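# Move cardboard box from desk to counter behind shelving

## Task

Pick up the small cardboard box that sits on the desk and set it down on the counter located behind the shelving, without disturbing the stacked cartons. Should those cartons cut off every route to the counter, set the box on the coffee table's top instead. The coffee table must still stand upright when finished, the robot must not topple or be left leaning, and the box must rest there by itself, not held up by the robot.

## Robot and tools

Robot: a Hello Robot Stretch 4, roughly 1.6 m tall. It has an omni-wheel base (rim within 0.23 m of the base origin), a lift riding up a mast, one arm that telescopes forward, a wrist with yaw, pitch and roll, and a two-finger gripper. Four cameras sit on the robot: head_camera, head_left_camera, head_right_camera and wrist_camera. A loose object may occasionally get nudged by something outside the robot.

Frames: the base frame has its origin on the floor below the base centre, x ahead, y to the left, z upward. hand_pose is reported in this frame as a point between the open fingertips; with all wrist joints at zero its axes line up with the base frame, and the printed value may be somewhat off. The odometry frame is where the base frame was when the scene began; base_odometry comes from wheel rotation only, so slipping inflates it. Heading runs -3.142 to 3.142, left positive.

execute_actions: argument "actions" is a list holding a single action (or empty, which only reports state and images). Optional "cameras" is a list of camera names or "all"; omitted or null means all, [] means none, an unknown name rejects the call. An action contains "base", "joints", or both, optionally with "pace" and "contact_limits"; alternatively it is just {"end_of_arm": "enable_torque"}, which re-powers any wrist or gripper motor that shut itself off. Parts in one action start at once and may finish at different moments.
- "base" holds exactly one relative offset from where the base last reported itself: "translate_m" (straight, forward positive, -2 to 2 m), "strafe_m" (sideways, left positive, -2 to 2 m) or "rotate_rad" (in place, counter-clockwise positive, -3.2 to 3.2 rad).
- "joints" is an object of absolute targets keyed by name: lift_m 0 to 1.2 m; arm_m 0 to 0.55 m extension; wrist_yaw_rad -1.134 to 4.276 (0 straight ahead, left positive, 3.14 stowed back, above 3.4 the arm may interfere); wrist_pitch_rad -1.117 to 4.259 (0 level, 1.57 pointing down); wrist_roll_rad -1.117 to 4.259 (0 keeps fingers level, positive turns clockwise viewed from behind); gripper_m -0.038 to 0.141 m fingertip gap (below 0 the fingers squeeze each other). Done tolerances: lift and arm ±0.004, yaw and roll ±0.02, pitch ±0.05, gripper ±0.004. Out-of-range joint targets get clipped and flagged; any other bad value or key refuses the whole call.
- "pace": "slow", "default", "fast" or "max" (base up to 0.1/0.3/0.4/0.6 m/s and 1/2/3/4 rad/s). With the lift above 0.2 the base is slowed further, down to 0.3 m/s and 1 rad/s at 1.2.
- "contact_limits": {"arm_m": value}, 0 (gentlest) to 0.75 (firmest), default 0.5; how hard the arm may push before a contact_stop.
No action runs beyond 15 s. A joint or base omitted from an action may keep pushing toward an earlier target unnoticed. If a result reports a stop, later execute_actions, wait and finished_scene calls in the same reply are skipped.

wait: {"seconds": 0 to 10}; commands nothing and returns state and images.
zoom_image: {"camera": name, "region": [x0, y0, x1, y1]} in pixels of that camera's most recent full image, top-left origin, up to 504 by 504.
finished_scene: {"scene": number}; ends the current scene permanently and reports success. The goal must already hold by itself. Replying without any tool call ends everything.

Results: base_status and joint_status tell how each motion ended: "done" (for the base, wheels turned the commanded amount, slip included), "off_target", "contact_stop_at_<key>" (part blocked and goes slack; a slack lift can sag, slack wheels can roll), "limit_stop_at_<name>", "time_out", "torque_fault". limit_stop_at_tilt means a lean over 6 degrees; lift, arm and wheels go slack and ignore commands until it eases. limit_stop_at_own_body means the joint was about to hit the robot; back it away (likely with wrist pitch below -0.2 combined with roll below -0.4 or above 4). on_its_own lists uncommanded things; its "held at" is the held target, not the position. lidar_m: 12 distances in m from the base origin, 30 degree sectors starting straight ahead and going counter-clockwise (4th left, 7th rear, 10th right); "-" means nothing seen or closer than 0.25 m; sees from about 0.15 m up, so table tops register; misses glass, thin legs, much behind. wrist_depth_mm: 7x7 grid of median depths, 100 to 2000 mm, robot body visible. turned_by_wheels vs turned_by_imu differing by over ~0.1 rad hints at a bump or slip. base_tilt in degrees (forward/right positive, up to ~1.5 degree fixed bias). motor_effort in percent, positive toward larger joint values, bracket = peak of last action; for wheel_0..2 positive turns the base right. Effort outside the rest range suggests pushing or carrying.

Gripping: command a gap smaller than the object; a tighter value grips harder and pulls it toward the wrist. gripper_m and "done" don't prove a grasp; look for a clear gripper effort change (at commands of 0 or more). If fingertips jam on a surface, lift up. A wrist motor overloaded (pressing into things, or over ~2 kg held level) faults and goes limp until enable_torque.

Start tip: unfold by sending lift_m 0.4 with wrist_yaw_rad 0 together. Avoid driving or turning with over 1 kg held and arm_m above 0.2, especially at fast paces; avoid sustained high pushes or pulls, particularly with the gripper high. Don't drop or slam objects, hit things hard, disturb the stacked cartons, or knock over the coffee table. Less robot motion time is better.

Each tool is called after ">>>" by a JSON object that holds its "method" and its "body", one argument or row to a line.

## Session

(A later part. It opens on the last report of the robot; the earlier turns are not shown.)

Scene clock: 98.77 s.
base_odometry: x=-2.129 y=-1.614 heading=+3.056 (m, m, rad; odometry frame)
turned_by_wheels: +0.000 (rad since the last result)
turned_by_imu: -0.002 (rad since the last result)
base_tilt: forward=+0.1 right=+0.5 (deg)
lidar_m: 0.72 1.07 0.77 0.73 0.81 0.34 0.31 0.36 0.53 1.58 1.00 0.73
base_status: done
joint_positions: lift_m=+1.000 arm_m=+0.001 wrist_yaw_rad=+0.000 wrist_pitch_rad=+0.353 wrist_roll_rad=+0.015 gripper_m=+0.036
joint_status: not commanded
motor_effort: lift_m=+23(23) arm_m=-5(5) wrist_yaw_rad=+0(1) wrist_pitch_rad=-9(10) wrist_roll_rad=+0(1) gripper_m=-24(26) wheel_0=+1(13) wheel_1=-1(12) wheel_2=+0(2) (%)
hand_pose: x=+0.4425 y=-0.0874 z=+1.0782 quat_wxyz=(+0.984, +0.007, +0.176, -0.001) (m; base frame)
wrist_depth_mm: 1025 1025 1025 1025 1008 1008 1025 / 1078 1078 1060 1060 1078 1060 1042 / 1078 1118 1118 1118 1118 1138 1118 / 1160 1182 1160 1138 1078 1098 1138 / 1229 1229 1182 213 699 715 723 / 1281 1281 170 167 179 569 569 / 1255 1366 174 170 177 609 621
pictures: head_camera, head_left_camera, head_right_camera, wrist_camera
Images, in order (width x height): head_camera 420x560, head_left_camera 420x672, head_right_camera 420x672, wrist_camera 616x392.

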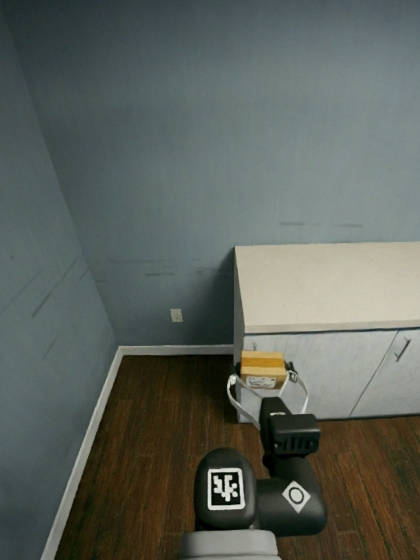

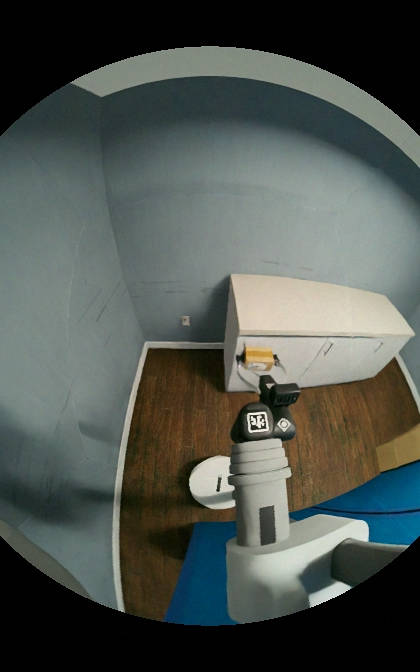

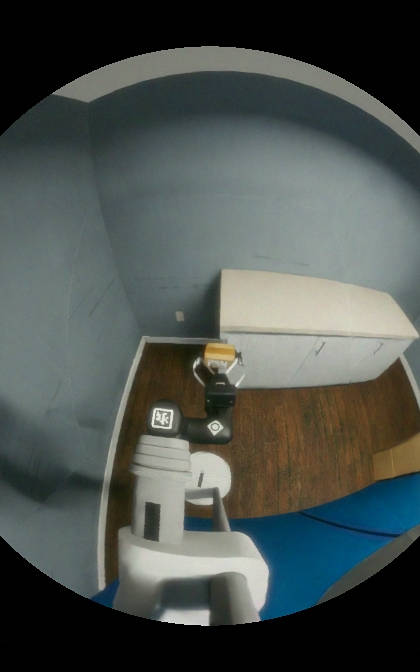

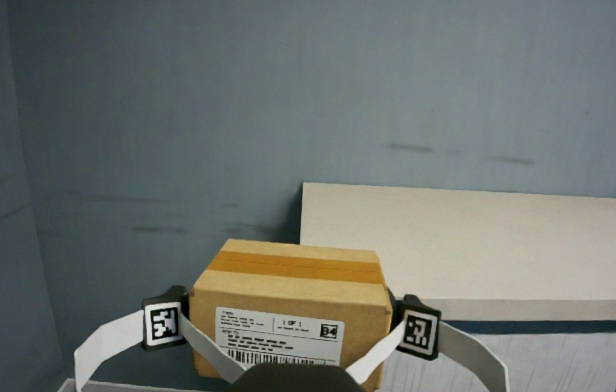

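>>> {"method": "execute_actions", "body": {
  "actions": [
    {"base":{"strafe_m":-0.25},"joints":{"arm_m":0.45,"lift_m":0.9},"pace":"fast"}
  ],
  "cameras": ["head_camera","wrist_camera"]
}}

Scene clock: 104.20 s.
base_odometry: x=-2.108 y=-1.365 heading=+3.056 (m, m, rad; odometry frame)
turned_by_wheels: +0.000 (rad since the last result)
turned_by_imu: +0.000 (rad since the last result)
base_tilt: forward=+0.2 right=+0.6 (deg)
lidar_m: 0.70 1.38 1.04 1.01 0.49 0.37 0.33 0.36 0.55 1.39 1.00 0.72
base_status: done
joint_positions: lift_m=+0.900 arm_m=+0.449 wrist_yaw_rad=+0.000 wrist_pitch_rad=+0.353 wrist_roll_rad=+0.015 gripper_m=+0.036
joint_status: all done
motor_effort: lift_m=+18(21) arm_m=+5(6) wrist_yaw_rad=+0(1) wrist_pitch_rad=-7(9) wrist_roll_rad=-1(1) gripper_m=-25(25) wheel_0=+2(12) wheel_1=-2(12) wheel_2=+0(2) (%)
hand_pose: x=+0.8906 y=-0.0874 z=+0.9786 quat_wxyz=(+0.984, +0.007, +0.176, -0.001) (m; base frame)
wrist_depth_mm: 603 591 597 597 603 597 597 / 621 621 627 627 621 621 615 / 654 647 647 654 647 647 647 / 683 668 640 661 668 661 676 / 723 427 407 212 459 469 477 / 312 303 170 167 179 349 349 / 258 249 173 170 177 264 287
pictures: head_camera, wrist_camera
Images, in order (width x height): head_camera 420x560, wrist_camera 616x392.

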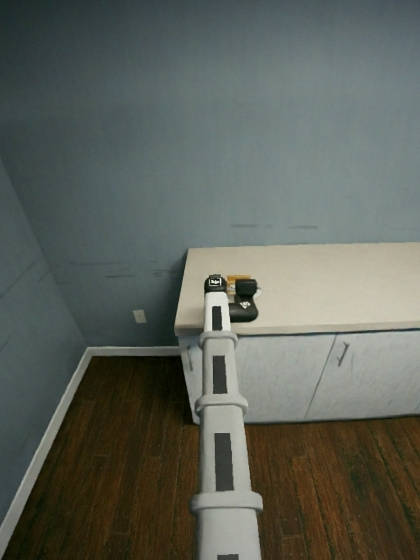

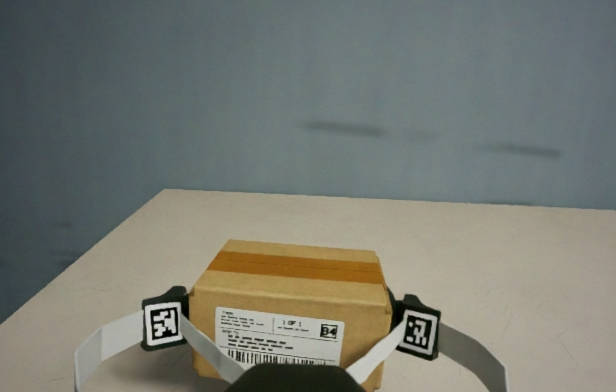

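>>> {"method": "execute_actions", "body": {
  "actions": [
    {"joints":{"lift_m":0.852},"pace":"slow"}
  ],
  "cameras": []
}}

Scene clock: 110.77 s.
base_odometry: x=-2.108 y=-1.365 heading=+3.056 (m, m, rad; odometry frame)
turned_by_wheels: +0.000 (rad since the last result)
turned_by_imu: +0.001 (rad since the last result)
base_tilt: forward=+0.3 right=+0.7 (deg)
lidar_m: 0.69 1.39 1.06 1.00 0.48 0.33 0.31 0.36 0.54 1.38 0.98 0.74
base_status: not commanded
joint_positions: lift_m=+0.852 arm_m=+0.449 wrist_yaw_rad=+0.000 wrist_pitch_rad=+0.353 wrist_roll_rad=+0.015 gripper_m=+0.036
joint_status: all done
motor_effort: lift_m=+18(18) arm_m=+5(5) wrist_yaw_rad=+1(1) wrist_pitch_rad=-8(8) wrist_roll_rad=+1(1) gripper_m=-25(26) wheel_0=+2(2) wheel_1=-2(2) wheel_2=+0(0) (%)
hand_pose: x=+0.8906 y=-0.0874 z=+0.9307 quat_wxyz=(+0.984, +0.007, +0.176, -0.001) (m; base frame)
wrist_depth_mm: 603 597 597 597 597 597 597 / 627 621 627 621 621 615 621 / 640 640 647 647 654 647 654 / 683 466 477 496 521 530 559 / 310 320 304 213 349 353 357 / 236 228 170 167 179 263 264 / 193 187 173 170 177 199 217
pictures: none
No camera images: the call's "cameras" was empty. Leave "cameras" out to get every camera's image.

>>> {"method": "execute_actions", "body": {
  "actions": [
    {"joints":{"lift_m":0.846},"pace":"slow"}
  ],
  "cameras": []
}}

>>> {"method": "execute_actions", "body": {
  "actions": [
    {"joints":{"gripper_m":0.141}}
  ],
  "cameras": []
}}

>>> {"method": "execute_actions", "body": {
  "actions": [
    {"joints":{"arm_m":0.3,"lift_m":0.87},"pace":"fast"}
  ],
  "cameras": ["wrist_camera"]
}}

Scene clock: 114.67 s.
base_odometry: x=-2.108 y=-1.365 heading=+3.056 (m, m, rad; odometry frame)
turned_by_wheels: +0.000 (rad since the last result)
turned_by_imu: +0.001 (rad since the last result)
base_tilt: forward=+0.3 right=+0.4 (deg)
lidar_m: 0.70 1.37 1.05 0.99 0.49 0.36 0.33 0.36 0.53 1.38 0.99 0.72
base_status: not commanded
joint_positions: lift_m=+0.846 arm_m=+0.449 wrist_yaw_rad=+0.000 wrist_pitch_rad=+0.352 wrist_roll_rad=+0.015 gripper_m=+0.036
joint_status: all done
motor_effort: lift_m=+16(18) arm_m=+5(5) wrist_yaw_rad=+0(1) wrist_pitch_rad=-4(9) wrist_roll_rad=+1(0) gripper_m=-25(26) wheel_0=+2(2) wheel_1=-2(2) wheel_2=+0(0) (%)
hand_pose: x=+0.8908 y=-0.0874 z=+0.9252 quat_wxyz=(+0.985, +0.007, +0.175, -0.001) (m; base frame)
wrist_depth_mm: 597 597 597 597 597 597 597 / 621 627 615 615 615 621 615 / 647 647 647 647 647 647 640 / 676 452 466 488 504 530 544 / 298 309 297 213 338 345 349 / 229 222 169 167 178 256 256 / 188 182 174 170 177 193 210
pictures: none
No camera images: the call's "cameras" was empty. Leave "cameras" out to get every camera's image.

Scene clock: 116.73 s.
base_odometry: x=-2.108 y=-1.365 heading=+3.056 (m, m, rad; odometry frame)
turned_by_wheels: +0.000 (rad since the last result)
turned_by_imu: +0.000 (rad since the last result)
base_tilt: forward=+0.3 right=+0.5 (deg)
lidar_m: 0.68 1.36 1.03 1.01 0.48 0.34 0.32 0.36 0.54 1.40 1.00 0.73
base_status: not commanded
joint_positions: lift_m=+0.846 arm_m=+0.449 wrist_yaw_rad=+0.000 wrist_pitch_rad=+0.346 wrist_roll_rad=+0.015 gripper_m=+0.141
joint_status: all done
motor_effort: lift_m=+16(16) arm_m=+5(5) wrist_yaw_rad=+0(0) wrist_pitch_rad=+13(12) wrist_roll_rad=+0(1) gripper_m=+0(22) wheel_0=+2(2) wheel_1=-2(2) wheel_2=+0(0) (%)
hand_pose: x=+0.8913 y=-0.0874 z=+0.9267 quat_wxyz=(+0.985, +0.007, +0.172, -0.001) (m; base frame)
wrist_depth_mm: 597 603 597 597 597 603 591 / 621 621 621 621 621 621 621 / 654 647 647 647 647 654 647 / 676 473 488 508 530 549 580 / 310 320 307 223 349 355 366 / 234 229 189 186 190 262 265 / 194 189 196 150 197 206 216
pictures: none
No camera images: the call's "cameras" was empty. Leave "cameras" out to get every camera's image.

Scene clock: 118.03 s.
base_odometry: x=-2.108 y=-1.365 heading=+3.056 (m, m, rad; odometry frame)
turned_by_wheels: +0.000 (rad since the last result)
turned_by_imu: +0.000 (rad since the last result)
base_tilt: forward=+0.2 right=+0.6 (deg)
lidar_m: 0.69 1.38 1.03 1.02 0.47 0.32 0.31 0.35 0.54 1.39 1.00 0.75
base_status: not commanded
joint_positions: lift_m=+0.870 arm_m=+0.301 wrist_yaw_rad=+0.000 wrist_pitch_rad=+0.352 wrist_roll_rad=+0.015 gripper_m=+0.141
joint_status: all done
motor_effort: lift_m=+23(24) arm_m=-6(6) wrist_yaw_rad=+0(1) wrist_pitch_rad=-6(12) wrist_roll_rad=+1(2) gripper_m=+0(1) wheel_0=+2(2) wheel_1=-2(2) wheel_2=+0(0) (%)
hand_pose: x=+0.7426 y=-0.0875 z=+0.9484 quat_wxyz=(+0.984, +0.007, +0.175, -0.001) (m; base frame)
wrist_depth_mm: 741 732 732 732 732 741 732 / 768 768 759 759 778 768 759 / 798 809 788 788 809 798 798 / 842 574 535 559 580 615 634 / 351 362 349 338 392 397 407 / 265 205 282 289 294 281 297 / 221 220 225 151 232 229 245
pictures: wrist_camera
Images, in order (width x height): wrist_camera 616x392.

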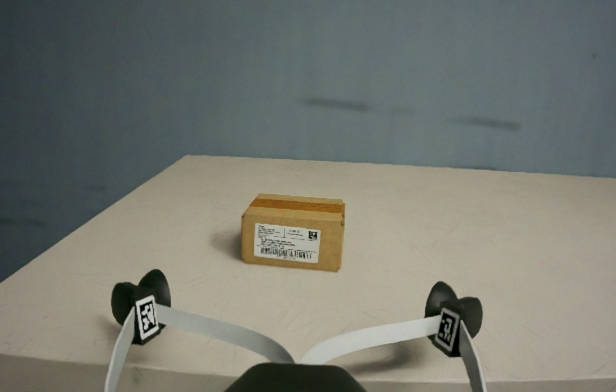

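>>> {"method": "finished_scene", "body": {
  "scene": 1
}}

The scene is finished: the task was done.


## Next scene

The same job, from a new start.

>>> {"method": "execute_actions", "body": {
  "actions": []
}}

Scene clock: 0.00 s.
base_odometry: x=+0.000 y=+0.000 heading=+0.000 (m, m, rad; odometry frame)
turned_by_wheels: +0.000 (rad since the last result)
turned_by_imu: +0.000 (rad since the last result)
base_tilt: forward=+0.2 right=+0.4 (deg)
lidar_m: 0.95 0.99 1.47 1.36 1.40 1.11 1.07 0.90 1.18 2.31 1.40 1.00
base_status: not commanded
joint_positions: lift_m=+0.266 arm_m=-0.001 wrist_yaw_rad=+3.257 wrist_pitch_rad=+0.016 wrist_roll_rad=+0.015 gripper_m=+0.057
joint_status: not commanded
motor_effort: lift_m=+20 arm_m=-1 wrist_yaw_rad=+0 wrist_pitch_rad=-5 wrist_roll_rad=+1 gripper_m=-2 wheel_0=+0 wheel_1=+1 wheel_2=+1 (%)
hand_pose: x=-0.1265 y=+0.0536 z=+0.4398 quat_wxyz=(-0.058, -0.008, +0.007, +0.998) (m; base frame)
wrist_depth_mm: - - 135 1708 1708 1661 1661 / - - 131 1661 1708 1661 1661 / - 105 134 1708 1708 1661 1661 / 140 134 138 1708 1708 1661 1618 / 209 1756 1708 1708 1618 1661 1576 / 209 1464 193 1708 195 1464 1464 / 209 976 1182 124 1138 1160 1255
pictures: head_camera, head_left_camera, head_right_camera, wrist_camera
Images, in order (width x height): head_camera 420x560, head_left_camera 420x672, head_right_camera 420x672, wrist_camera 616x392.

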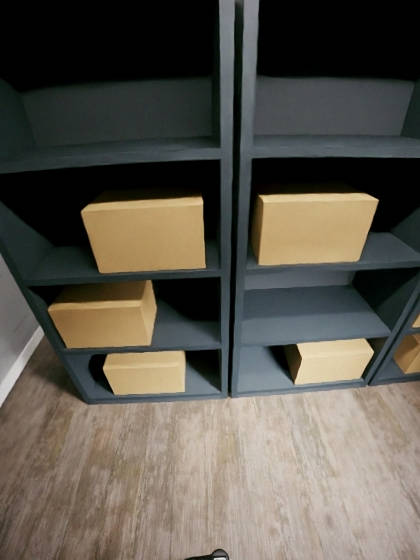

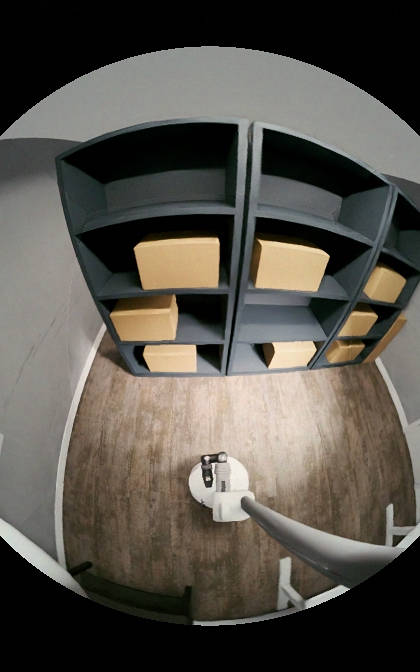

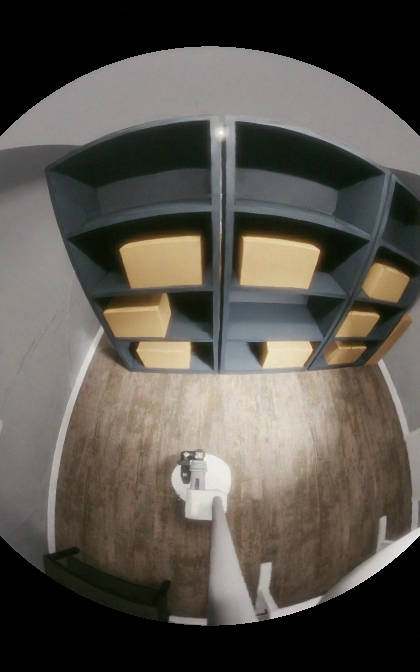

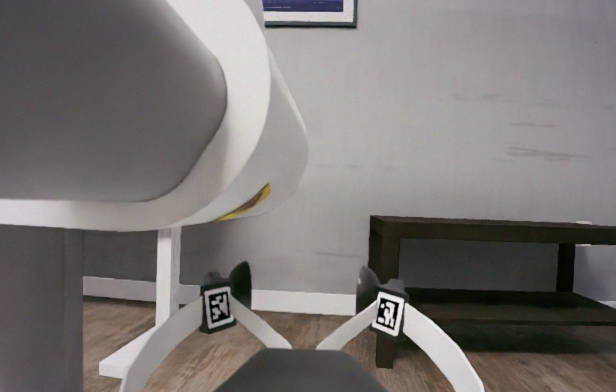

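>>> {"method": "execute_actions", "body": {
  "actions": [
    {"joints":{"lift_m":0.75,"wrist_yaw_rad":0,"gripper_m":0.141,"wrist_pitch_rad":0.35},"base":{"rotate_rad":-3.05},"pace":"fast"}
  ]
}}

Scene clock: 4.97 s.
base_odometry: x=+0.000 y=+0.000 heading=-3.050 (m, m, rad; odometry frame)
turned_by_wheels: -3.050 (rad since the last result)
turned_by_imu: -3.060 (rad since the last result)
base_tilt: forward=+0.0 right=+0.4 (deg)
lidar_m: 1.12 0.91 1.27 2.29 1.27 0.98 0.95 1.03 1.43 1.39 1.41 1.07
base_status: done
joint_positions: lift_m=+0.750 arm_m=-0.001 wrist_yaw_rad=+0.001 wrist_pitch_rad=+0.352 wrist_roll_rad=+0.015 gripper_m=+0.141
joint_status: all done
motor_effort: lift_m=+23(24) arm_m=-1(1) wrist_yaw_rad=-1(6) wrist_pitch_rad=-6(3) wrist_roll_rad=+0(1) gripper_m=+0(3) wheel_0=+3(12) wheel_1=+0(12) wheel_2=+0(5) (%)
hand_pose: x=+0.4409 y=-0.0873 z=+0.8285 quat_wxyz=(+0.985, +0.007, +0.175, -0.001) (m; base frame)
wrist_depth_mm: 1308 1281 1281 1281 1255 1229 1205 / 1336 1366 1336 1336 1281 1281 1281 / 1160 1160 1397 1366 1366 1336 1336 / 732 1060 1430 1430 1430 1430 1397 / 1576 1499 1537 1537 1182 1118 1160 / 1464 211 1464 1576 931 904 960 / 1229 1205 1308 124 1098 1078 1138
pictures: head_camera, head_left_camera, head_right_camera, wrist_camera
Images, in order (width x height): head_camera 420x560, head_left_camera 420x672, head_right_camera 420x672, wrist_camera 616x392.

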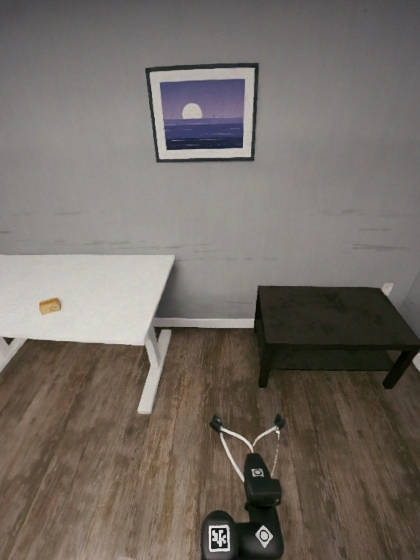

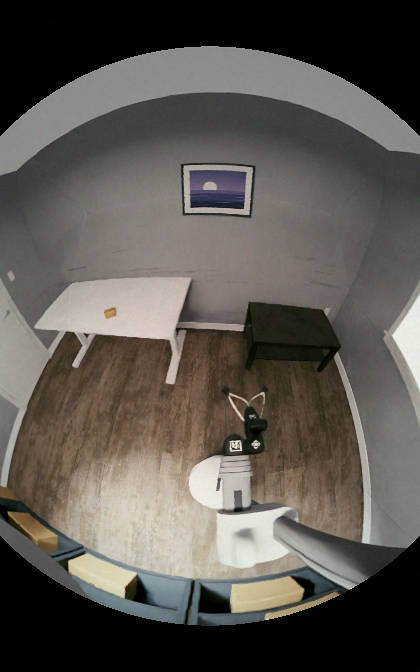

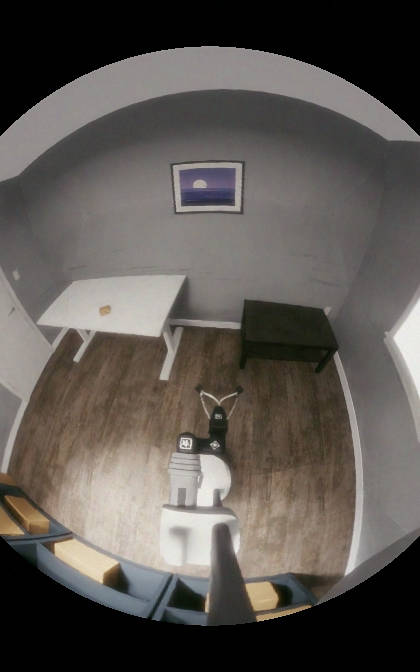

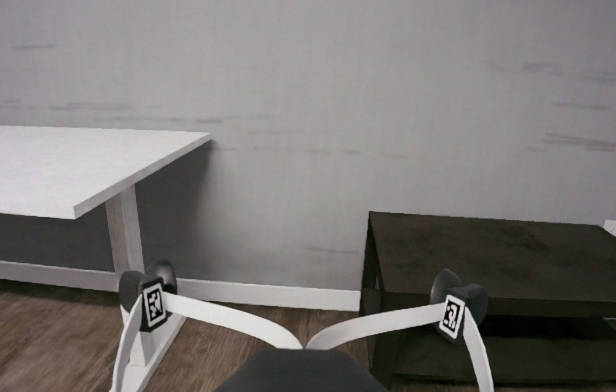

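>>> {"method": "execute_actions", "body": {
  "actions": [
    {"joints":{"arm_m":0.35},"base":{"strafe_m":0.88},"pace":"max"}
  ],
  "cameras": ["head_camera","wrist_camera"]
}}

Scene clock: 12.23 s.
base_odometry: x=+0.081 y=-0.876 heading=-3.050 (m, m, rad; odometry frame)
turned_by_wheels: +0.000 (rad since the last result)
turned_by_imu: +0.006 (rad since the last result)
base_tilt: forward=+0.1 right=+0.6 (deg)
lidar_m: 0.87 0.95 1.46 1.42 1.19 0.91 0.88 0.97 1.42 2.26 1.55 0.90
base_status: done
joint_positions: lift_m=+0.750 arm_m=+0.349 wrist_yaw_rad=+0.000 wrist_pitch_rad=+0.352 wrist_roll_rad=+0.015 gripper_m=+0.141
joint_status: all done
motor_effort: lift_m=+22(23) arm_m=+5(7) wrist_yaw_rad=+1(1) wrist_pitch_rad=-7(6) wrist_roll_rad=+0(0) gripper_m=+0(0) wheel_0=+1(14) wheel_1=+0(13) wheel_2=+0(2) (%)
hand_pose: x=+0.7908 y=-0.0874 z=+0.8285 quat_wxyz=(+0.985, +0.007, +0.175, -0.001) (m; base frame)
wrist_depth_mm: 1042 1025 1008 1008 991 976 976 / 1098 1078 1060 1060 1042 1025 1025 / 1118 1098 1098 1078 1078 1060 1060 / 668 691 707 723 750 768 1078 / 473 488 484 500 521 525 530 / 382 211 368 394 364 362 399 / 1205 1255 1255 124 357 347 345
pictures: head_camera, wrist_camera
Images, in order (width x height): head_camera 420x560, wrist_camera 616x392.

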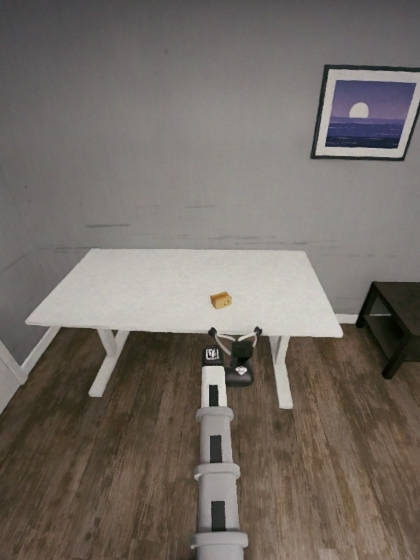

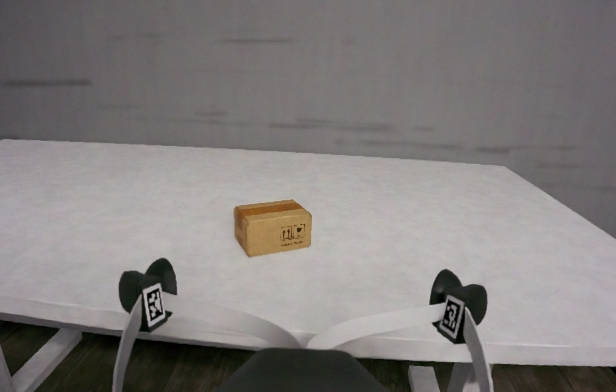

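>>> {"method": "execute_actions", "body": {
  "actions": [
    {"joints":{"arm_m":0.45,"wrist_yaw_rad":0.4,"lift_m":0.71},"base":{"strafe_m":-0.105},"pace":"fast"}
  ],
  "cameras": []
}}

>>> {"method": "execute_actions", "body": {
  "actions": [
    {"joints":{"lift_m":0.685},"base":{"translate_m":0.1},"pace":"fast"}
  ],
  "cameras": ["wrist_camera"]
}}

Scene clock: 25.67 s.
base_odometry: x=+0.071 y=-0.772 heading=-3.049 (m, m, rad; odometry frame)
turned_by_wheels: +0.000 (rad since the last result)
turned_by_imu: +0.001 (rad since the last result)
base_tilt: forward=+0.2 right=+0.4 (deg)
lidar_m: 0.87 0.94 1.42 1.52 1.21 0.91 0.90 0.98 1.42 2.17 1.48 0.89
base_status: done
joint_positions: lift_m=+0.710 arm_m=+0.449 wrist_yaw_rad=+0.400 wrist_pitch_rad=+0.352 wrist_roll_rad=+0.015 gripper_m=+0.141
joint_status: all done
motor_effort: lift_m=+17(20) arm_m=+5(5) wrist_yaw_rad=-1(7) wrist_pitch_rad=-6(6) wrist_roll_rad=+0(1) gripper_m=-1(0) wheel_0=+1(13) wheel_1=+2(11) wheel_2=+0(0) (%)
hand_pose: x=+0.9034 y=+0.0249 z=+0.7889 quat_wxyz=(+0.965, -0.028, +0.173, +0.194) (m; base frame)
wrist_depth_mm: 1366 1255 1098 991 891 809 750 / 1397 1281 1160 1025 917 831 768 / 946 976 1008 1025 931 878 798 / 559 569 585 603 621 640 654 / 392 404 415 377 384 439 442 / 1336 211 301 327 301 300 330 / 1182 1118 276 124 274 264 274
pictures: none
No camera images: the call's "cameras" was empty. Leave "cameras" out to get every camera's image.

Scene clock: 27.00 s.
base_odometry: x=-0.029 y=-0.781 heading=-3.049 (m, m, rad; odometry frame)
turned_by_wheels: +0.000 (rad since the last result)
turned_by_imu: +0.000 (rad since the last result)
base_tilt: forward=+0.2 right=+0.5 (deg)
lidar_m: 0.78 0.82 1.26 1.51 1.31 1.02 0.99 1.08 1.57 2.17 1.42 0.80
base_status: done
joint_positions: lift_m=+0.685 arm_m=+0.449 wrist_yaw_rad=+0.400 wrist_pitch_rad=+0.352 wrist_roll_rad=+0.015 gripper_m=+0.141
joint_status: all done
motor_effort: lift_m=+17(18) arm_m=+5(5) wrist_yaw_rad=+0(1) wrist_pitch_rad=-5(6) wrist_roll_rad=+1(0) gripper_m=+0(1) wheel_0=+3(9) wheel_1=+2(7) wheel_2=+1(12) (%)
hand_pose: x=+0.9035 y=+0.0249 z=+0.7639 quat_wxyz=(+0.965, -0.028, +0.173, +0.194) (m; base frame)
wrist_depth_mm: 1281 1118 991 878 798 723 668 / 1336 1160 1025 917 831 750 691 / 831 842 866 904 831 768 715 / 488 500 512 530 539 559 569 / 343 351 340 276 373 382 387 / 264 211 265 279 262 263 289 / 221 220 232 124 239 230 238
pictures: wrist_camera
Images, in order (width x height): wrist_camera 616x392.

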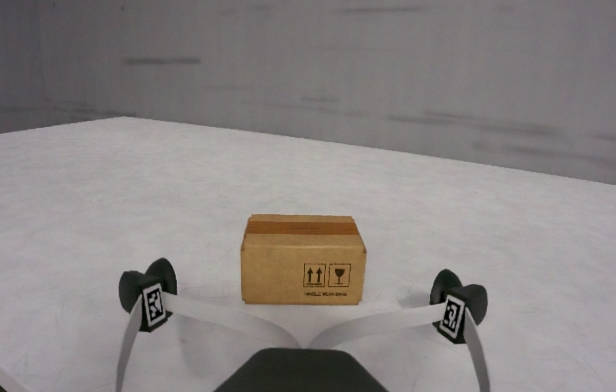

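>>> {"method": "execute_actions", "body": {
  "actions": [
    {"joints":{"lift_m":0.662,"arm_m":0.533},"base":{"strafe_m":0.035}}
  ],
  "cameras": ["wrist_camera"]
}}

Scene clock: 30.93 s.
base_odometry: x=-0.025 y=-0.816 heading=-3.049 (m, m, rad; odometry frame)
turned_by_wheels: +0.000 (rad since the last result)
turned_by_imu: +0.001 (rad since the last result)
base_tilt: forward=+0.2 right=+0.5 (deg)
lidar_m: 0.79 0.84 1.26 1.47 1.33 1.02 0.99 1.08 1.55 2.20 1.47 0.79
base_status: done
joint_positions: lift_m=+0.662 arm_m=+0.532 wrist_yaw_rad=+0.400 wrist_pitch_rad=+0.352 wrist_roll_rad=+0.015 gripper_m=+0.141
joint_status: all done
motor_effort: lift_m=+17(17) arm_m=+5(4) wrist_yaw_rad=+1(1) wrist_pitch_rad=-6(6) wrist_roll_rad=+0(0) gripper_m=+1(0) wheel_0=-3(10) wheel_1=+1(8) wheel_2=+0(2) (%)
hand_pose: x=+0.9864 y=+0.0249 z=+0.7410 quat_wxyz=(+0.965, -0.028, +0.173, +0.194) (m; base frame)
wrist_depth_mm: 1160 1025 904 809 732 661 615 / 1205 1060 946 831 750 683 634 / 715 732 750 798 759 699 654 / 421 430 439 455 466 480 496 / 297 304 294 211 307 330 332 / 229 210 180 180 183 227 250 / 191 190 189 124 195 199 207
pictures: wrist_camera
Images, in order (width x height): wrist_camera 616x392.

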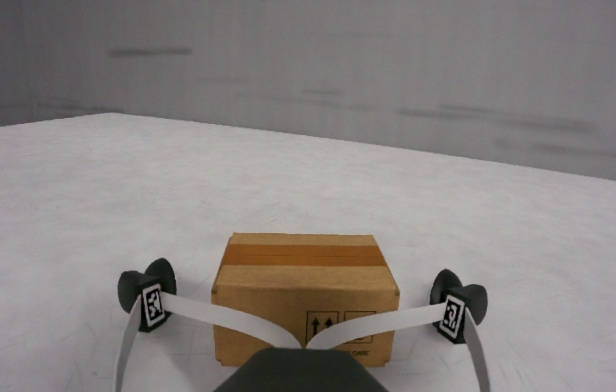

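>>> {"method": "execute_actions", "body": {
  "actions": [
    {"joints":{"gripper_m":0.035,"lift_m":0.657}}
  ],
  "cameras": []
}}

>>> {"method": "execute_actions", "body": {
  "actions": [
    {"joints":{"lift_m":0.71},"pace":"fast"}
  ],
  "cameras": ["wrist_camera"]
}}

Scene clock: 37.17 s.
base_odometry: x=-0.025 y=-0.816 heading=-3.049 (m, m, rad; odometry frame)
turned_by_wheels: +0.000 (rad since the last result)
turned_by_imu: +0.001 (rad since the last result)
base_tilt: forward=+0.1 right=+0.6 (deg)
lidar_m: 0.77 0.83 1.26 1.48 1.30 1.01 0.99 1.08 1.58 2.20 1.45 0.78
base_status: not commanded
joint_positions: lift_m=+0.657 arm_m=+0.532 wrist_yaw_rad=+0.400 wrist_pitch_rad=+0.352 wrist_roll_rad=+0.015 gripper_m=+0.036
joint_status: all done
motor_effort: lift_m=+16(16) arm_m=+5(5) wrist_yaw_rad=+1(2) wrist_pitch_rad=-5(10) wrist_roll_rad=+3(1) gripper_m=-25(26) wheel_0=-3(3) wheel_1=+1(1) wheel_2=+0(0) (%)
hand_pose: x=+0.9865 y=+0.0249 z=+0.7361 quat_wxyz=(+0.965, -0.028, +0.173, +0.194) (m; base frame)
wrist_depth_mm: 1160 1025 891 809 723 654 609 / 1229 1060 931 831 759 683 634 / 691 707 732 768 750 691 654 / 404 418 427 436 449 469 477 / 286 294 282 197 297 319 322 / 221 213 169 168 172 241 242 / 184 178 179 141 182 185 200
pictures: none
No camera images: the call's "cameras" was empty. Leave "cameras" out to get every camera's image.

Scene clock: 38.10 s.
base_odometry: x=-0.025 y=-0.816 heading=-3.049 (m, m, rad; odometry frame)
turned_by_wheels: +0.000 (rad since the last result)
turned_by_imu: +0.000 (rad since the last result)
base_tilt: forward=+0.2 right=+0.5 (deg)
lidar_m: 0.76 0.85 1.28 1.47 1.35 1.01 0.98 1.07 1.55 2.21 1.45 0.79
base_status: not commanded
joint_positions: lift_m=+0.710 arm_m=+0.532 wrist_yaw_rad=+0.400 wrist_pitch_rad=+0.353 wrist_roll_rad=+0.015 gripper_m=+0.036
joint_status: all done
motor_effort: lift_m=+24(25) arm_m=+5(5) wrist_yaw_rad=+1(1) wrist_pitch_rad=-8(9) wrist_roll_rad=+1(0) gripper_m=-26(26) wheel_0=-3(3) wheel_1=+1(1) wheel_2=+0(0) (%)
hand_pose: x=+0.9864 y=+0.0249 z=+0.7882 quat_wxyz=(+0.965, -0.028, +0.174, +0.194) (m; base frame)
wrist_depth_mm: 1160 1025 904 798 723 661 615 / 1229 1078 931 831 750 676 627 / 946 960 931 854 788 715 654 / 554 564 580 597 615 627 661 / 389 402 384 197 404 433 439 / 300 291 169 168 172 329 327 / 251 243 244 141 182 252 272
pictures: wrist_camera
Images, in order (width x height): wrist_camera 616x392.

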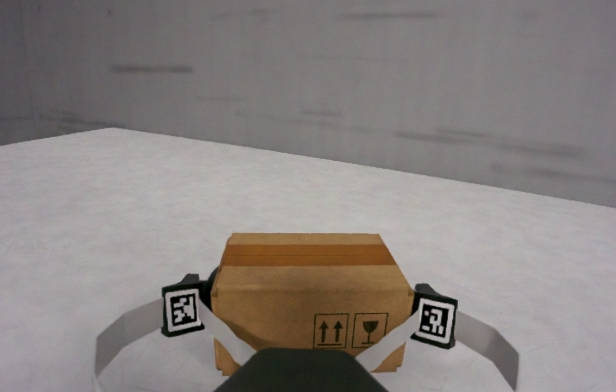

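>>> {"method": "execute_actions", "body": {
  "actions": [
    {"joints":{"arm_m":0,"wrist_yaw_rad":0},"base":{"rotate_rad":-3.13},"pace":"fast"}
  ],
  "cameras": []
}}

>>> {"method": "execute_actions", "body": {
  "actions": [
    {"base":{"strafe_m":1.82},"pace":"max"}
  ],
  "cameras": ["head_camera","head_left_camera"]
}}

Scene clock: 44.30 s.
base_odometry: x=-0.025 y=-0.816 heading=+0.104 (m, m, rad; odometry frame)
turned_by_wheels: -3.130 (rad since the last result)
turned_by_imu: -3.142 (rad since the last result)
base_tilt: forward=+0.2 right=+0.4 (deg)
lidar_m: 0.99 1.07 1.56 2.17 1.46 0.80 0.76 0.83 1.32 1.50 1.33 1.02
base_status: done
joint_positions: lift_m=+0.710 arm_m=+0.001 wrist_yaw_rad=+0.000 wrist_pitch_rad=+0.353 wrist_roll_rad=+0.015 gripper_m=+0.036
joint_status: all done
motor_effort: lift_m=+21(24) arm_m=-5(8) wrist_yaw_rad=+1(12) wrist_pitch_rad=-9(8) wrist_roll_rad=+2(2) gripper_m=-25(26) wheel_0=+3(10) wheel_1=+2(10) wheel_2=-1(10) (%)
hand_pose: x=+0.4425 y=-0.0875 z=+0.7884 quat_wxyz=(+0.984, +0.007, +0.176, -0.001) (m; base frame)
wrist_depth_mm: 732 723 715 842 707 683 683 / 917 1182 1160 1160 820 1118 1118 / 931 1229 1229 1229 831 768 759 / 946 1118 1160 1182 809 809 788 / 904 1205 854 197 809 831 809 / 976 1160 169 168 172 976 976 / 1025 1042 976 142 182 917 904
pictures: none
No camera images: the call's "cameras" was empty. Leave "cameras" out to get every camera's image.

Scene clock: 49.70 s.
base_odometry: x=-0.215 y=+0.994 heading=+0.104 (m, m, rad; odometry frame)
turned_by_wheels: +0.000 (rad since the last result)
turned_by_imu: +0.011 (rad since the last result)
base_tilt: forward=+0.1 right=+0.4 (deg)
lidar_m: 1.17 0.53 0.38 0.37 0.42 0.61 0.81 0.91 1.50 3.32 1.52 1.17
base_status: done
joint_positions: lift_m=+0.710 arm_m=+0.001 wrist_yaw_rad=+0.000 wrist_pitch_rad=+0.353 wrist_roll_rad=+0.015 gripper_m=+0.036
joint_status: not commanded
motor_effort: lift_m=+20(21) arm_m=-5(5) wrist_yaw_rad=+1(2) wrist_pitch_rad=-8(8) wrist_roll_rad=+0(0) gripper_m=-25(25) wheel_0=-1(14) wheel_1=+1(13) wheel_2=+0(1) (%)
hand_pose: x=+0.4425 y=-0.0875 z=+0.7884 quat_wxyz=(+0.984, +0.007, +0.176, -0.001) (m; base frame)
wrist_depth_mm: 627 866 1499 - 1182 1205 831 / 634 904 1576 - 1255 1255 1229 / 647 917 1618 - 976 931 917 / 661 931 1661 - 976 960 946 / 661 946 1308 197 976 1138 1118 / 668 788 169 168 172 1042 1060 / 668 960 1138 141 182 1078 1078
pictures: head_camera, head_left_camera
Images, in order (width x height): head_camera 420x560, head_left_camera 420x672.

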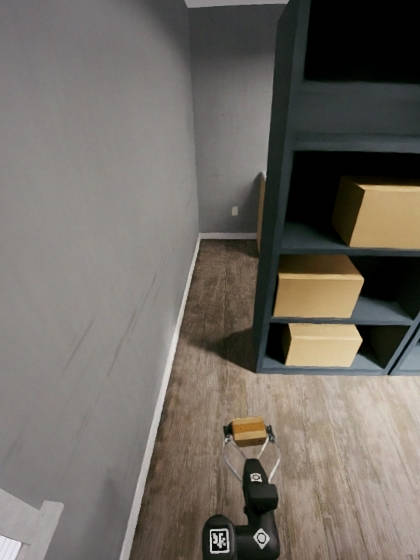

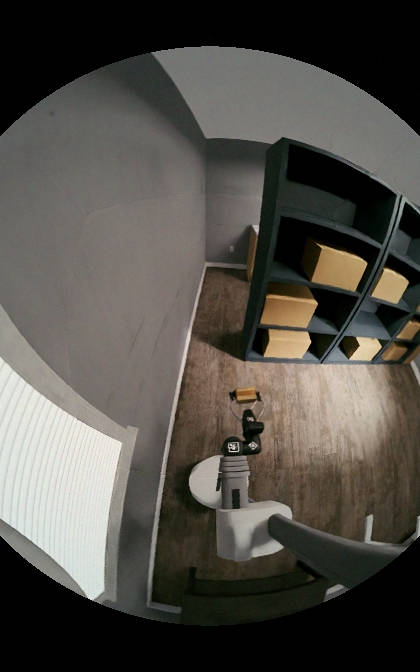

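>>> {"method": "execute_actions", "body": {
  "actions": [
    {"base":{"rotate_rad":-0.075}}
  ],
  "cameras": []
}}

>>> {"method": "execute_actions", "body": {
  "actions": [
    {"base":{"translate_m":0.75},"joints":{"lift_m":0.95},"pace":"max"}
  ],
  "cameras": ["head_camera","head_left_camera"]
}}

Scene clock: 57.97 s.
base_odometry: x=-0.215 y=+0.994 heading=+0.030 (m, m, rad; odometry frame)
turned_by_wheels: -0.074 (rad since the last result)
turned_by_imu: -0.074 (rad since the last result)
base_tilt: forward=+0.1 right=+0.5 (deg)
lidar_m: 1.17 0.59 0.38 0.38 0.39 0.57 0.82 0.88 1.51 2.80 1.62 1.19
base_status: done
joint_positions: lift_m=+0.710 arm_m=+0.001 wrist_yaw_rad=+0.000 wrist_pitch_rad=+0.353 wrist_roll_rad=+0.015 gripper_m=+0.036
joint_status: not commanded
motor_effort: lift_m=+21(21) arm_m=-5(5) wrist_yaw_rad=+0(0) wrist_pitch_rad=-9(9) wrist_roll_rad=+1(2) gripper_m=-25(25) wheel_0=+4(7) wheel_1=+3(6) wheel_2=+1(9) (%)
hand_pose: x=+0.4425 y=-0.0874 z=+0.7884 quat_wxyz=(+0.984, +0.007, +0.176, -0.001) (m; base frame)
wrist_depth_mm: 715 1042 - - 891 946 866 / 732 1078 - - 1308 1308 1281 / 741 1078 - - 946 960 1366 / 750 1118 - - 991 1008 1255 / 750 1118 1618 197 1008 1205 1308 / 759 904 169 168 171 1078 1281 / 750 1098 1138 141 182 1138 1182
pictures: none
No camera images: the call's "cameras" was empty. Leave "cameras" out to get every camera's image.

Scene clock: 61.13 s.
base_odometry: x=+0.535 y=+1.017 heading=+0.031 (m, m, rad; odometry frame)
turned_by_wheels: +0.001 (rad since the last result)
turned_by_imu: -0.001 (rad since the last result)
base_tilt: forward=+0.2 right=+0.5 (deg)
lidar_m: 0.85 0.56 0.40 0.38 0.40 0.58 1.56 1.69 2.01 1.61 0.59 0.47
base_status: done
joint_positions: lift_m=+0.950 arm_m=+0.001 wrist_yaw_rad=+0.000 wrist_pitch_rad=+0.353 wrist_roll_rad=+0.015 gripper_m=+0.036
joint_status: all done
motor_effort: lift_m=+21(27) arm_m=-5(5) wrist_yaw_rad=+0(0) wrist_pitch_rad=-8(10) wrist_roll_rad=+2(3) gripper_m=-25(25) wheel_0=+4(10) wheel_1=+1(9) wheel_2=+2(14) (%)
hand_pose: x=+0.4425 y=-0.0874 z=+1.0284 quat_wxyz=(+0.984, +0.007, +0.176, -0.001) (m; base frame)
wrist_depth_mm: 707 1025 - - 554 266 - / 715 1060 - - 544 266 197 / 723 1060 - - 535 266 191 / 732 1078 - - 521 263 193 / 741 1098 1576 198 364 258 201 / 741 891 169 168 171 221 213 / 732 1098 1430 141 182 224 226
pictures: head_camera, head_left_camera
Images, in order (width x height): head_camera 420x560, head_left_camera 420x672.

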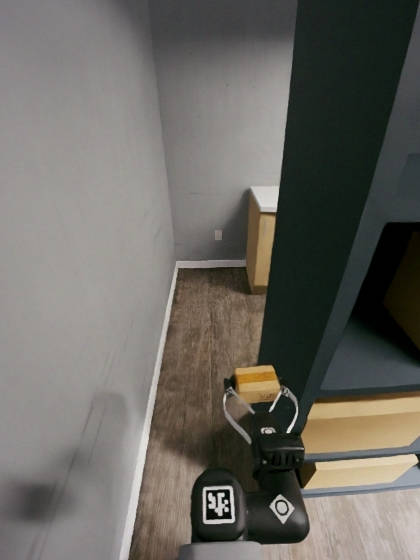

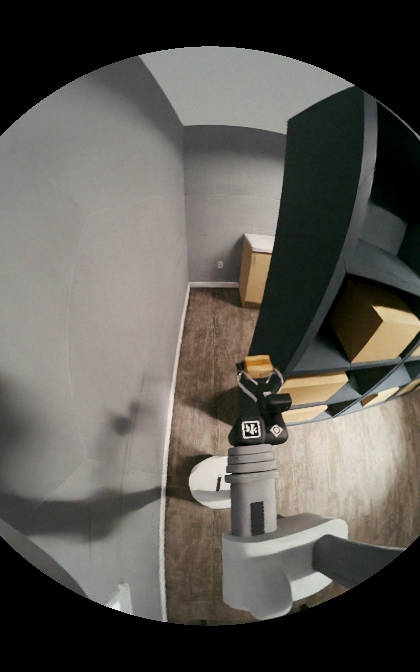

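>>> {"method": "execute_actions", "body": {
  "actions": [
    {"base":{"strafe_m":0.09},"pace":"fast"}
  ],
  "cameras": []
}}

>>> {"method": "execute_actions", "body": {
  "actions": [
    {"base":{"translate_m":0.3}}
  ],
  "cameras": ["head_right_camera","head_left_camera"]
}}

Scene clock: 66.13 s.
base_odometry: x=+0.532 y=+1.107 heading=+0.031 (m, m, rad; odometry frame)
turned_by_wheels: +0.000 (rad since the last result)
turned_by_imu: +0.001 (rad since the last result)
base_tilt: forward=+0.0 right=+0.5 (deg)
lidar_m: 1.19 0.44 0.32 0.29 0.31 0.45 1.21 1.67 2.05 1.61 0.60 0.51
base_status: done
joint_positions: lift_m=+0.950 arm_m=+0.001 wrist_yaw_rad=+0.000 wrist_pitch_rad=+0.353 wrist_roll_rad=+0.015 gripper_m=+0.036
joint_status: not commanded
motor_effort: lift_m=+21(21) arm_m=-5(5) wrist_yaw_rad=-1(1) wrist_pitch_rad=-9(9) wrist_roll_rad=+2(0) gripper_m=-26(24) wheel_0=+1(11) wheel_1=-2(12) wheel_2=+0(1) (%)
hand_pose: x=+0.4425 y=-0.0874 z=+1.0284 quat_wxyz=(+0.984, +0.007, +0.176, -0.001) (m; base frame)
wrist_depth_mm: 580 831 1708 - - 455 327 / 580 866 1756 - - 459 329 / 591 866 1756 - 1863 455 329 / 603 878 1808 - 1863 452 317 / 603 904 1281 197 627 445 320 / 609 732 169 168 172 379 317 / 603 904 1336 141 182 349 310
pictures: none
No camera images: the call's "cameras" was empty. Leave "cameras" out to get every camera's image.

Scene clock: 68.60 s.
base_odometry: x=+0.832 y=+1.117 heading=+0.031 (m, m, rad; odometry frame)
turned_by_wheels: +0.000 (rad since the last result)
turned_by_imu: +0.000 (rad since the last result)
base_tilt: forward=+0.2 right=+0.4 (deg)
lidar_m: 1.16 0.44 0.31 0.29 0.33 0.42 1.22 1.99 2.47 0.50 0.31 0.40
base_status: done
joint_positions: lift_m=+0.950 arm_m=+0.001 wrist_yaw_rad=+0.000 wrist_pitch_rad=+0.353 wrist_roll_rad=+0.015 gripper_m=+0.036
joint_status: not commanded
motor_effort: lift_m=+21(21) arm_m=-5(5) wrist_yaw_rad=-1(0) wrist_pitch_rad=-9(9) wrist_roll_rad=+1(2) gripper_m=-25(25) wheel_0=+3(8) wheel_1=+3(8) wheel_2=+0(11) (%)
hand_pose: x=+0.4425 y=-0.0874 z=+1.0284 quat_wxyz=(+0.984, +0.007, +0.176, -0.001) (m; base frame)
wrist_depth_mm: 569 842 1661 1863 1863 1863 1863 / 580 842 1708 1921 1921 1921 1921 / 591 866 1808 - 1863 1499 334 / 597 866 1808 - 1618 1499 324 / 603 878 1281 198 1576 1618 327 / 603 715 169 168 172 387 324 / 597 891 1308 142 182 355 319
pictures: head_left_camera, head_right_camera
Images, in order (width x height): head_left_camera 420x672, head_right_camera 420x672.

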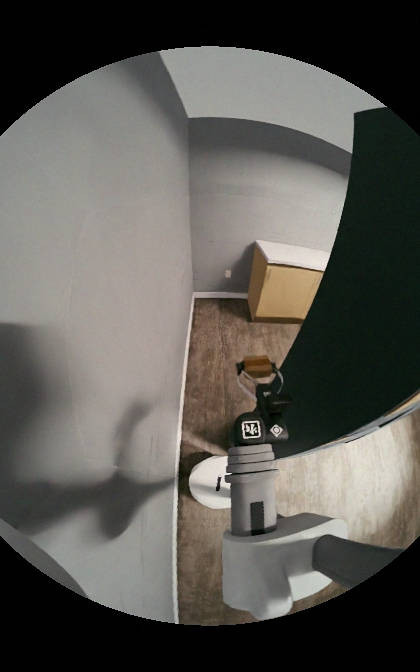

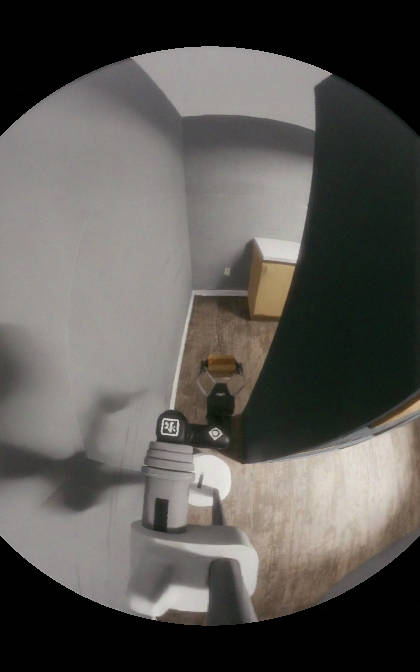

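>>> {"method": "execute_actions", "body": {
  "actions": [
    {"base":{"translate_m":1.0}}
  ],
  "cameras": ["head_left_camera"]
}}

Scene clock: 76.17 s.
base_odometry: x=+1.831 y=+1.148 heading=+0.031 (m, m, rad; odometry frame)
turned_by_wheels: +0.000 (rad since the last result)
turned_by_imu: -0.001 (rad since the last result)
base_tilt: forward=+0.2 right=+0.6 (deg)
lidar_m: 1.11 0.43 0.28 0.27 0.30 0.42 1.26 0.52 0.59 1.70 0.95 0.83
base_status: done
joint_positions: lift_m=+0.950 arm_m=+0.001 wrist_yaw_rad=+0.000 wrist_pitch_rad=+0.353 wrist_roll_rad=+0.015 gripper_m=+0.036
joint_status: not commanded
motor_effort: lift_m=+21(20) arm_m=-5(5) wrist_yaw_rad=+0(1) wrist_pitch_rad=-8(9) wrist_roll_rad=+3(3) gripper_m=-26(25) wheel_0=+4(9) wheel_1=+1(6) wheel_2=-1(13) (%)
hand_pose: x=+0.4425 y=-0.0874 z=+1.0284 quat_wxyz=(+0.984, +0.007, +0.176, -0.001) (m; base frame)
wrist_depth_mm: 554 809 960 960 960 960 960 / 559 820 991 1008 1008 991 991 / 569 842 1042 1060 1025 1060 1042 / 574 854 1098 1098 1118 904 831 / 580 866 1138 196 1138 831 603 / 580 699 168 168 172 715 574 / 580 866 1255 142 182 661 580
pictures: head_left_camera
Images, in order (width x height): head_left_camera 420x672.

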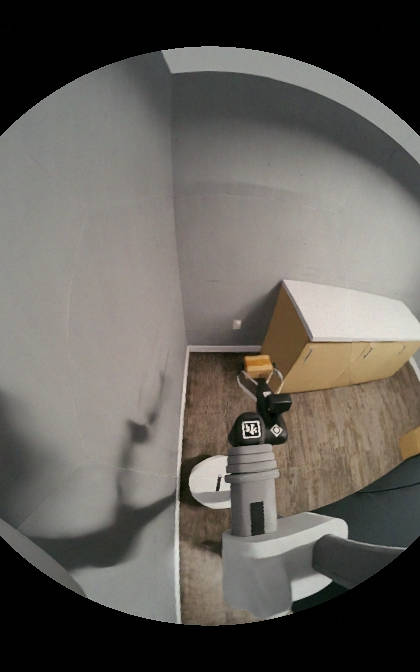

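>>> {"method": "execute_actions", "body": {
  "actions": [
    {"base":{"strafe_m":-0.62},"joints":{"arm_m":0.42},"pace":"fast"}
  ],
  "cameras": ["head_camera","wrist_camera"]
}}

Scene clock: 83.80 s.
base_odometry: x=+1.851 y=+0.528 heading=+0.031 (m, m, rad; odometry frame)
turned_by_wheels: +0.000 (rad since the last result)
turned_by_imu: -0.002 (rad since the last result)
base_tilt: forward=+0.3 right=+0.5 (deg)
lidar_m: 0.66 1.28 0.93 0.90 0.95 0.41 0.39 0.42 0.59 1.51 0.95 0.69
base_status: done
joint_positions: lift_m=+0.950 arm_m=+0.419 wrist_yaw_rad=+0.000 wrist_pitch_rad=+0.353 wrist_roll_rad=+0.015 gripper_m=+0.036
joint_status: all done
motor_effort: lift_m=+21(21) arm_m=+5(5) wrist_yaw_rad=+0(1) wrist_pitch_rad=-8(9) wrist_roll_rad=+1(1) gripper_m=-27(25) wheel_0=+2(12) wheel_1=-1(13) wheel_2=+0(2) (%)
hand_pose: x=+0.8606 y=-0.0874 z=+1.0284 quat_wxyz=(+0.984, +0.007, +0.176, -0.001) (m; base frame)
wrist_depth_mm: 569 569 569 574 574 569 574 / 597 591 597 597 591 597 591 / 621 621 621 621 627 627 627 / 647 654 647 647 654 661 654 / 691 676 480 197 508 544 554 / 732 364 169 168 172 415 413 / 750 306 307 141 182 319 343
pictures: head_camera, wrist_camera
Images, in order (width x height): head_camera 420x560, wrist_camera 616x392.

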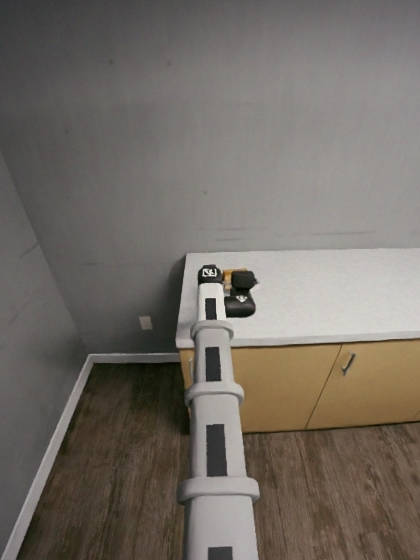

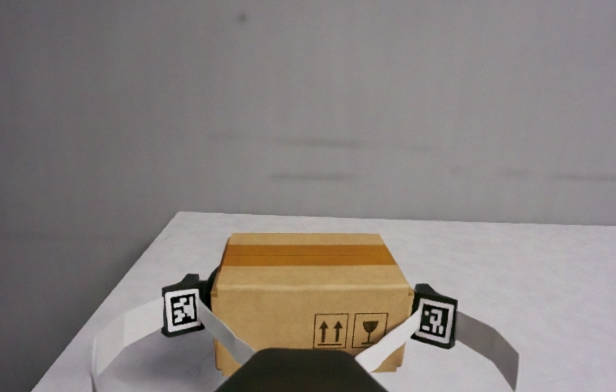

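>>> {"method": "execute_actions", "body": {
  "actions": [
    {"joints":{"lift_m":0.847}}
  ],
  "cameras": []
}}

>>> {"method": "execute_actions", "body": {
  "actions": [
    {"joints":{"gripper_m":0.141}}
  ],
  "cameras": []
}}

>>> {"method": "execute_actions", "body": {
  "actions": [
    {"joints":{"arm_m":0.29,"lift_m":0.87},"pace":"fast"}
  ],
  "cameras": ["wrist_camera"]
}}

Scene clock: 89.90 s.
base_odometry: x=+1.851 y=+0.528 heading=+0.031 (m, m, rad; odometry frame)
turned_by_wheels: +0.000 (rad since the last result)
turned_by_imu: +0.001 (rad since the last result)
base_tilt: forward=+0.0 right=+0.5 (deg)
lidar_m: 0.66 1.27 0.93 0.90 0.94 0.41 0.40 0.43 0.60 1.53 0.95 0.69
base_status: not commanded
joint_positions: lift_m=+0.847 arm_m=+0.419 wrist_yaw_rad=+0.000 wrist_pitch_rad=+0.353 wrist_roll_rad=+0.015 gripper_m=+0.036
joint_status: all done
motor_effort: lift_m=+17(19) arm_m=+5(5) wrist_yaw_rad=+0(0) wrist_pitch_rad=-7(9) wrist_roll_rad=+1(0) gripper_m=-25(24) wheel_0=+2(2) wheel_1=-1(1) wheel_2=+0(0) (%)
hand_pose: x=+0.8607 y=-0.0874 z=+0.9259 quat_wxyz=(+0.984, +0.007, +0.175, -0.001) (m; base frame)
wrist_depth_mm: 569 574 569 569 574 569 574 / 591 591 597 597 597 597 591 / 615 621 615 621 627 627 621 / 654 418 427 439 452 466 480 / 286 293 282 197 297 319 322 / 220 213 169 168 171 241 242 / 183 178 179 141 182 185 200
pictures: none
No camera images: the call's "cameras" was empty. Leave "cameras" out to get every camera's image.

Scene clock: 91.97 s.
base_odometry: x=+1.851 y=+0.528 heading=+0.031 (m, m, rad; odometry frame)
turned_by_wheels: +0.000 (rad since the last result)
turned_by_imu: +0.000 (rad since the last result)
base_tilt: forward=+0.1 right=+0.6 (deg)
lidar_m: 0.65 1.28 0.93 0.88 0.94 0.40 0.38 0.41 0.60 1.51 0.94 0.67
base_status: not commanded
joint_positions: lift_m=+0.847 arm_m=+0.419 wrist_yaw_rad=+0.000 wrist_pitch_rad=+0.347 wrist_roll_rad=+0.015 gripper_m=+0.141
joint_status: all done
motor_effort: lift_m=+16(16) arm_m=+5(5) wrist_yaw_rad=-1(0) wrist_pitch_rad=+10(9) wrist_roll_rad=+1(1) gripper_m=+0(22) wheel_0=+2(2) wheel_1=-1(1) wheel_2=+0(0) (%)
hand_pose: x=+0.8612 y=-0.0874 z=+0.9273 quat_wxyz=(+0.985, +0.007, +0.173, -0.001) (m; base frame)
wrist_depth_mm: 569 569 574 574 569 574 574 / 591 591 597 603 597 597 591 / 621 621 615 615 621 615 621 / 654 469 442 455 469 488 500 / 294 303 276 207 306 329 332 / 226 215 186 188 191 236 248 / 188 188 192 123 200 197 205
pictures: none
No camera images: the call's "cameras" was empty. Leave "cameras" out to get every camera's image.

Scene clock: 93.17 s.
base_odometry: x=+1.851 y=+0.528 heading=+0.031 (m, m, rad; odometry frame)
turned_by_wheels: +0.000 (rad since the last result)
turned_by_imu: +0.000 (rad since the last result)
base_tilt: forward=+0.2 right=+0.4 (deg)
lidar_m: 0.65 1.28 0.95 0.90 0.95 0.41 0.39 0.42 0.59 1.52 0.94 0.70
base_status: not commanded
joint_positions: lift_m=+0.870 arm_m=+0.291 wrist_yaw_rad=+0.000 wrist_pitch_rad=+0.352 wrist_roll_rad=+0.015 gripper_m=+0.141
joint_status: all done
motor_effort: lift_m=+23(24) arm_m=-5(7) wrist_yaw_rad=+0(2) wrist_pitch_rad=-6(8) wrist_roll_rad=+1(2) gripper_m=+0(1) wheel_0=+2(2) wheel_1=-1(1) wheel_2=+0(0) (%)
hand_pose: x=+0.7326 y=-0.0874 z=+0.9484 quat_wxyz=(+0.984, +0.007, +0.175, -0.001) (m; base frame)
wrist_depth_mm: 683 691 691 691 691 683 691 / 715 715 715 715 715 715 715 / 750 750 741 750 750 750 750 / 778 768 492 353 525 539 559 / 809 342 347 322 362 370 375 / 255 211 256 274 254 255 281 / 214 213 224 124 232 224 233
pictures: wrist_camera
Images, in order (width x height): wrist_camera 616x392.

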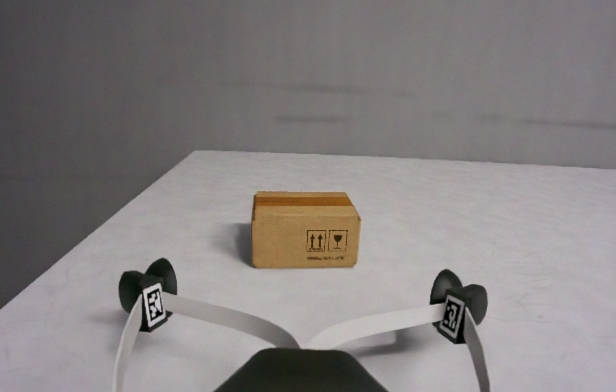

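>>> {"method": "finished_scene", "body": {
  "scene": 2
}}

The scene is finished: the task was done.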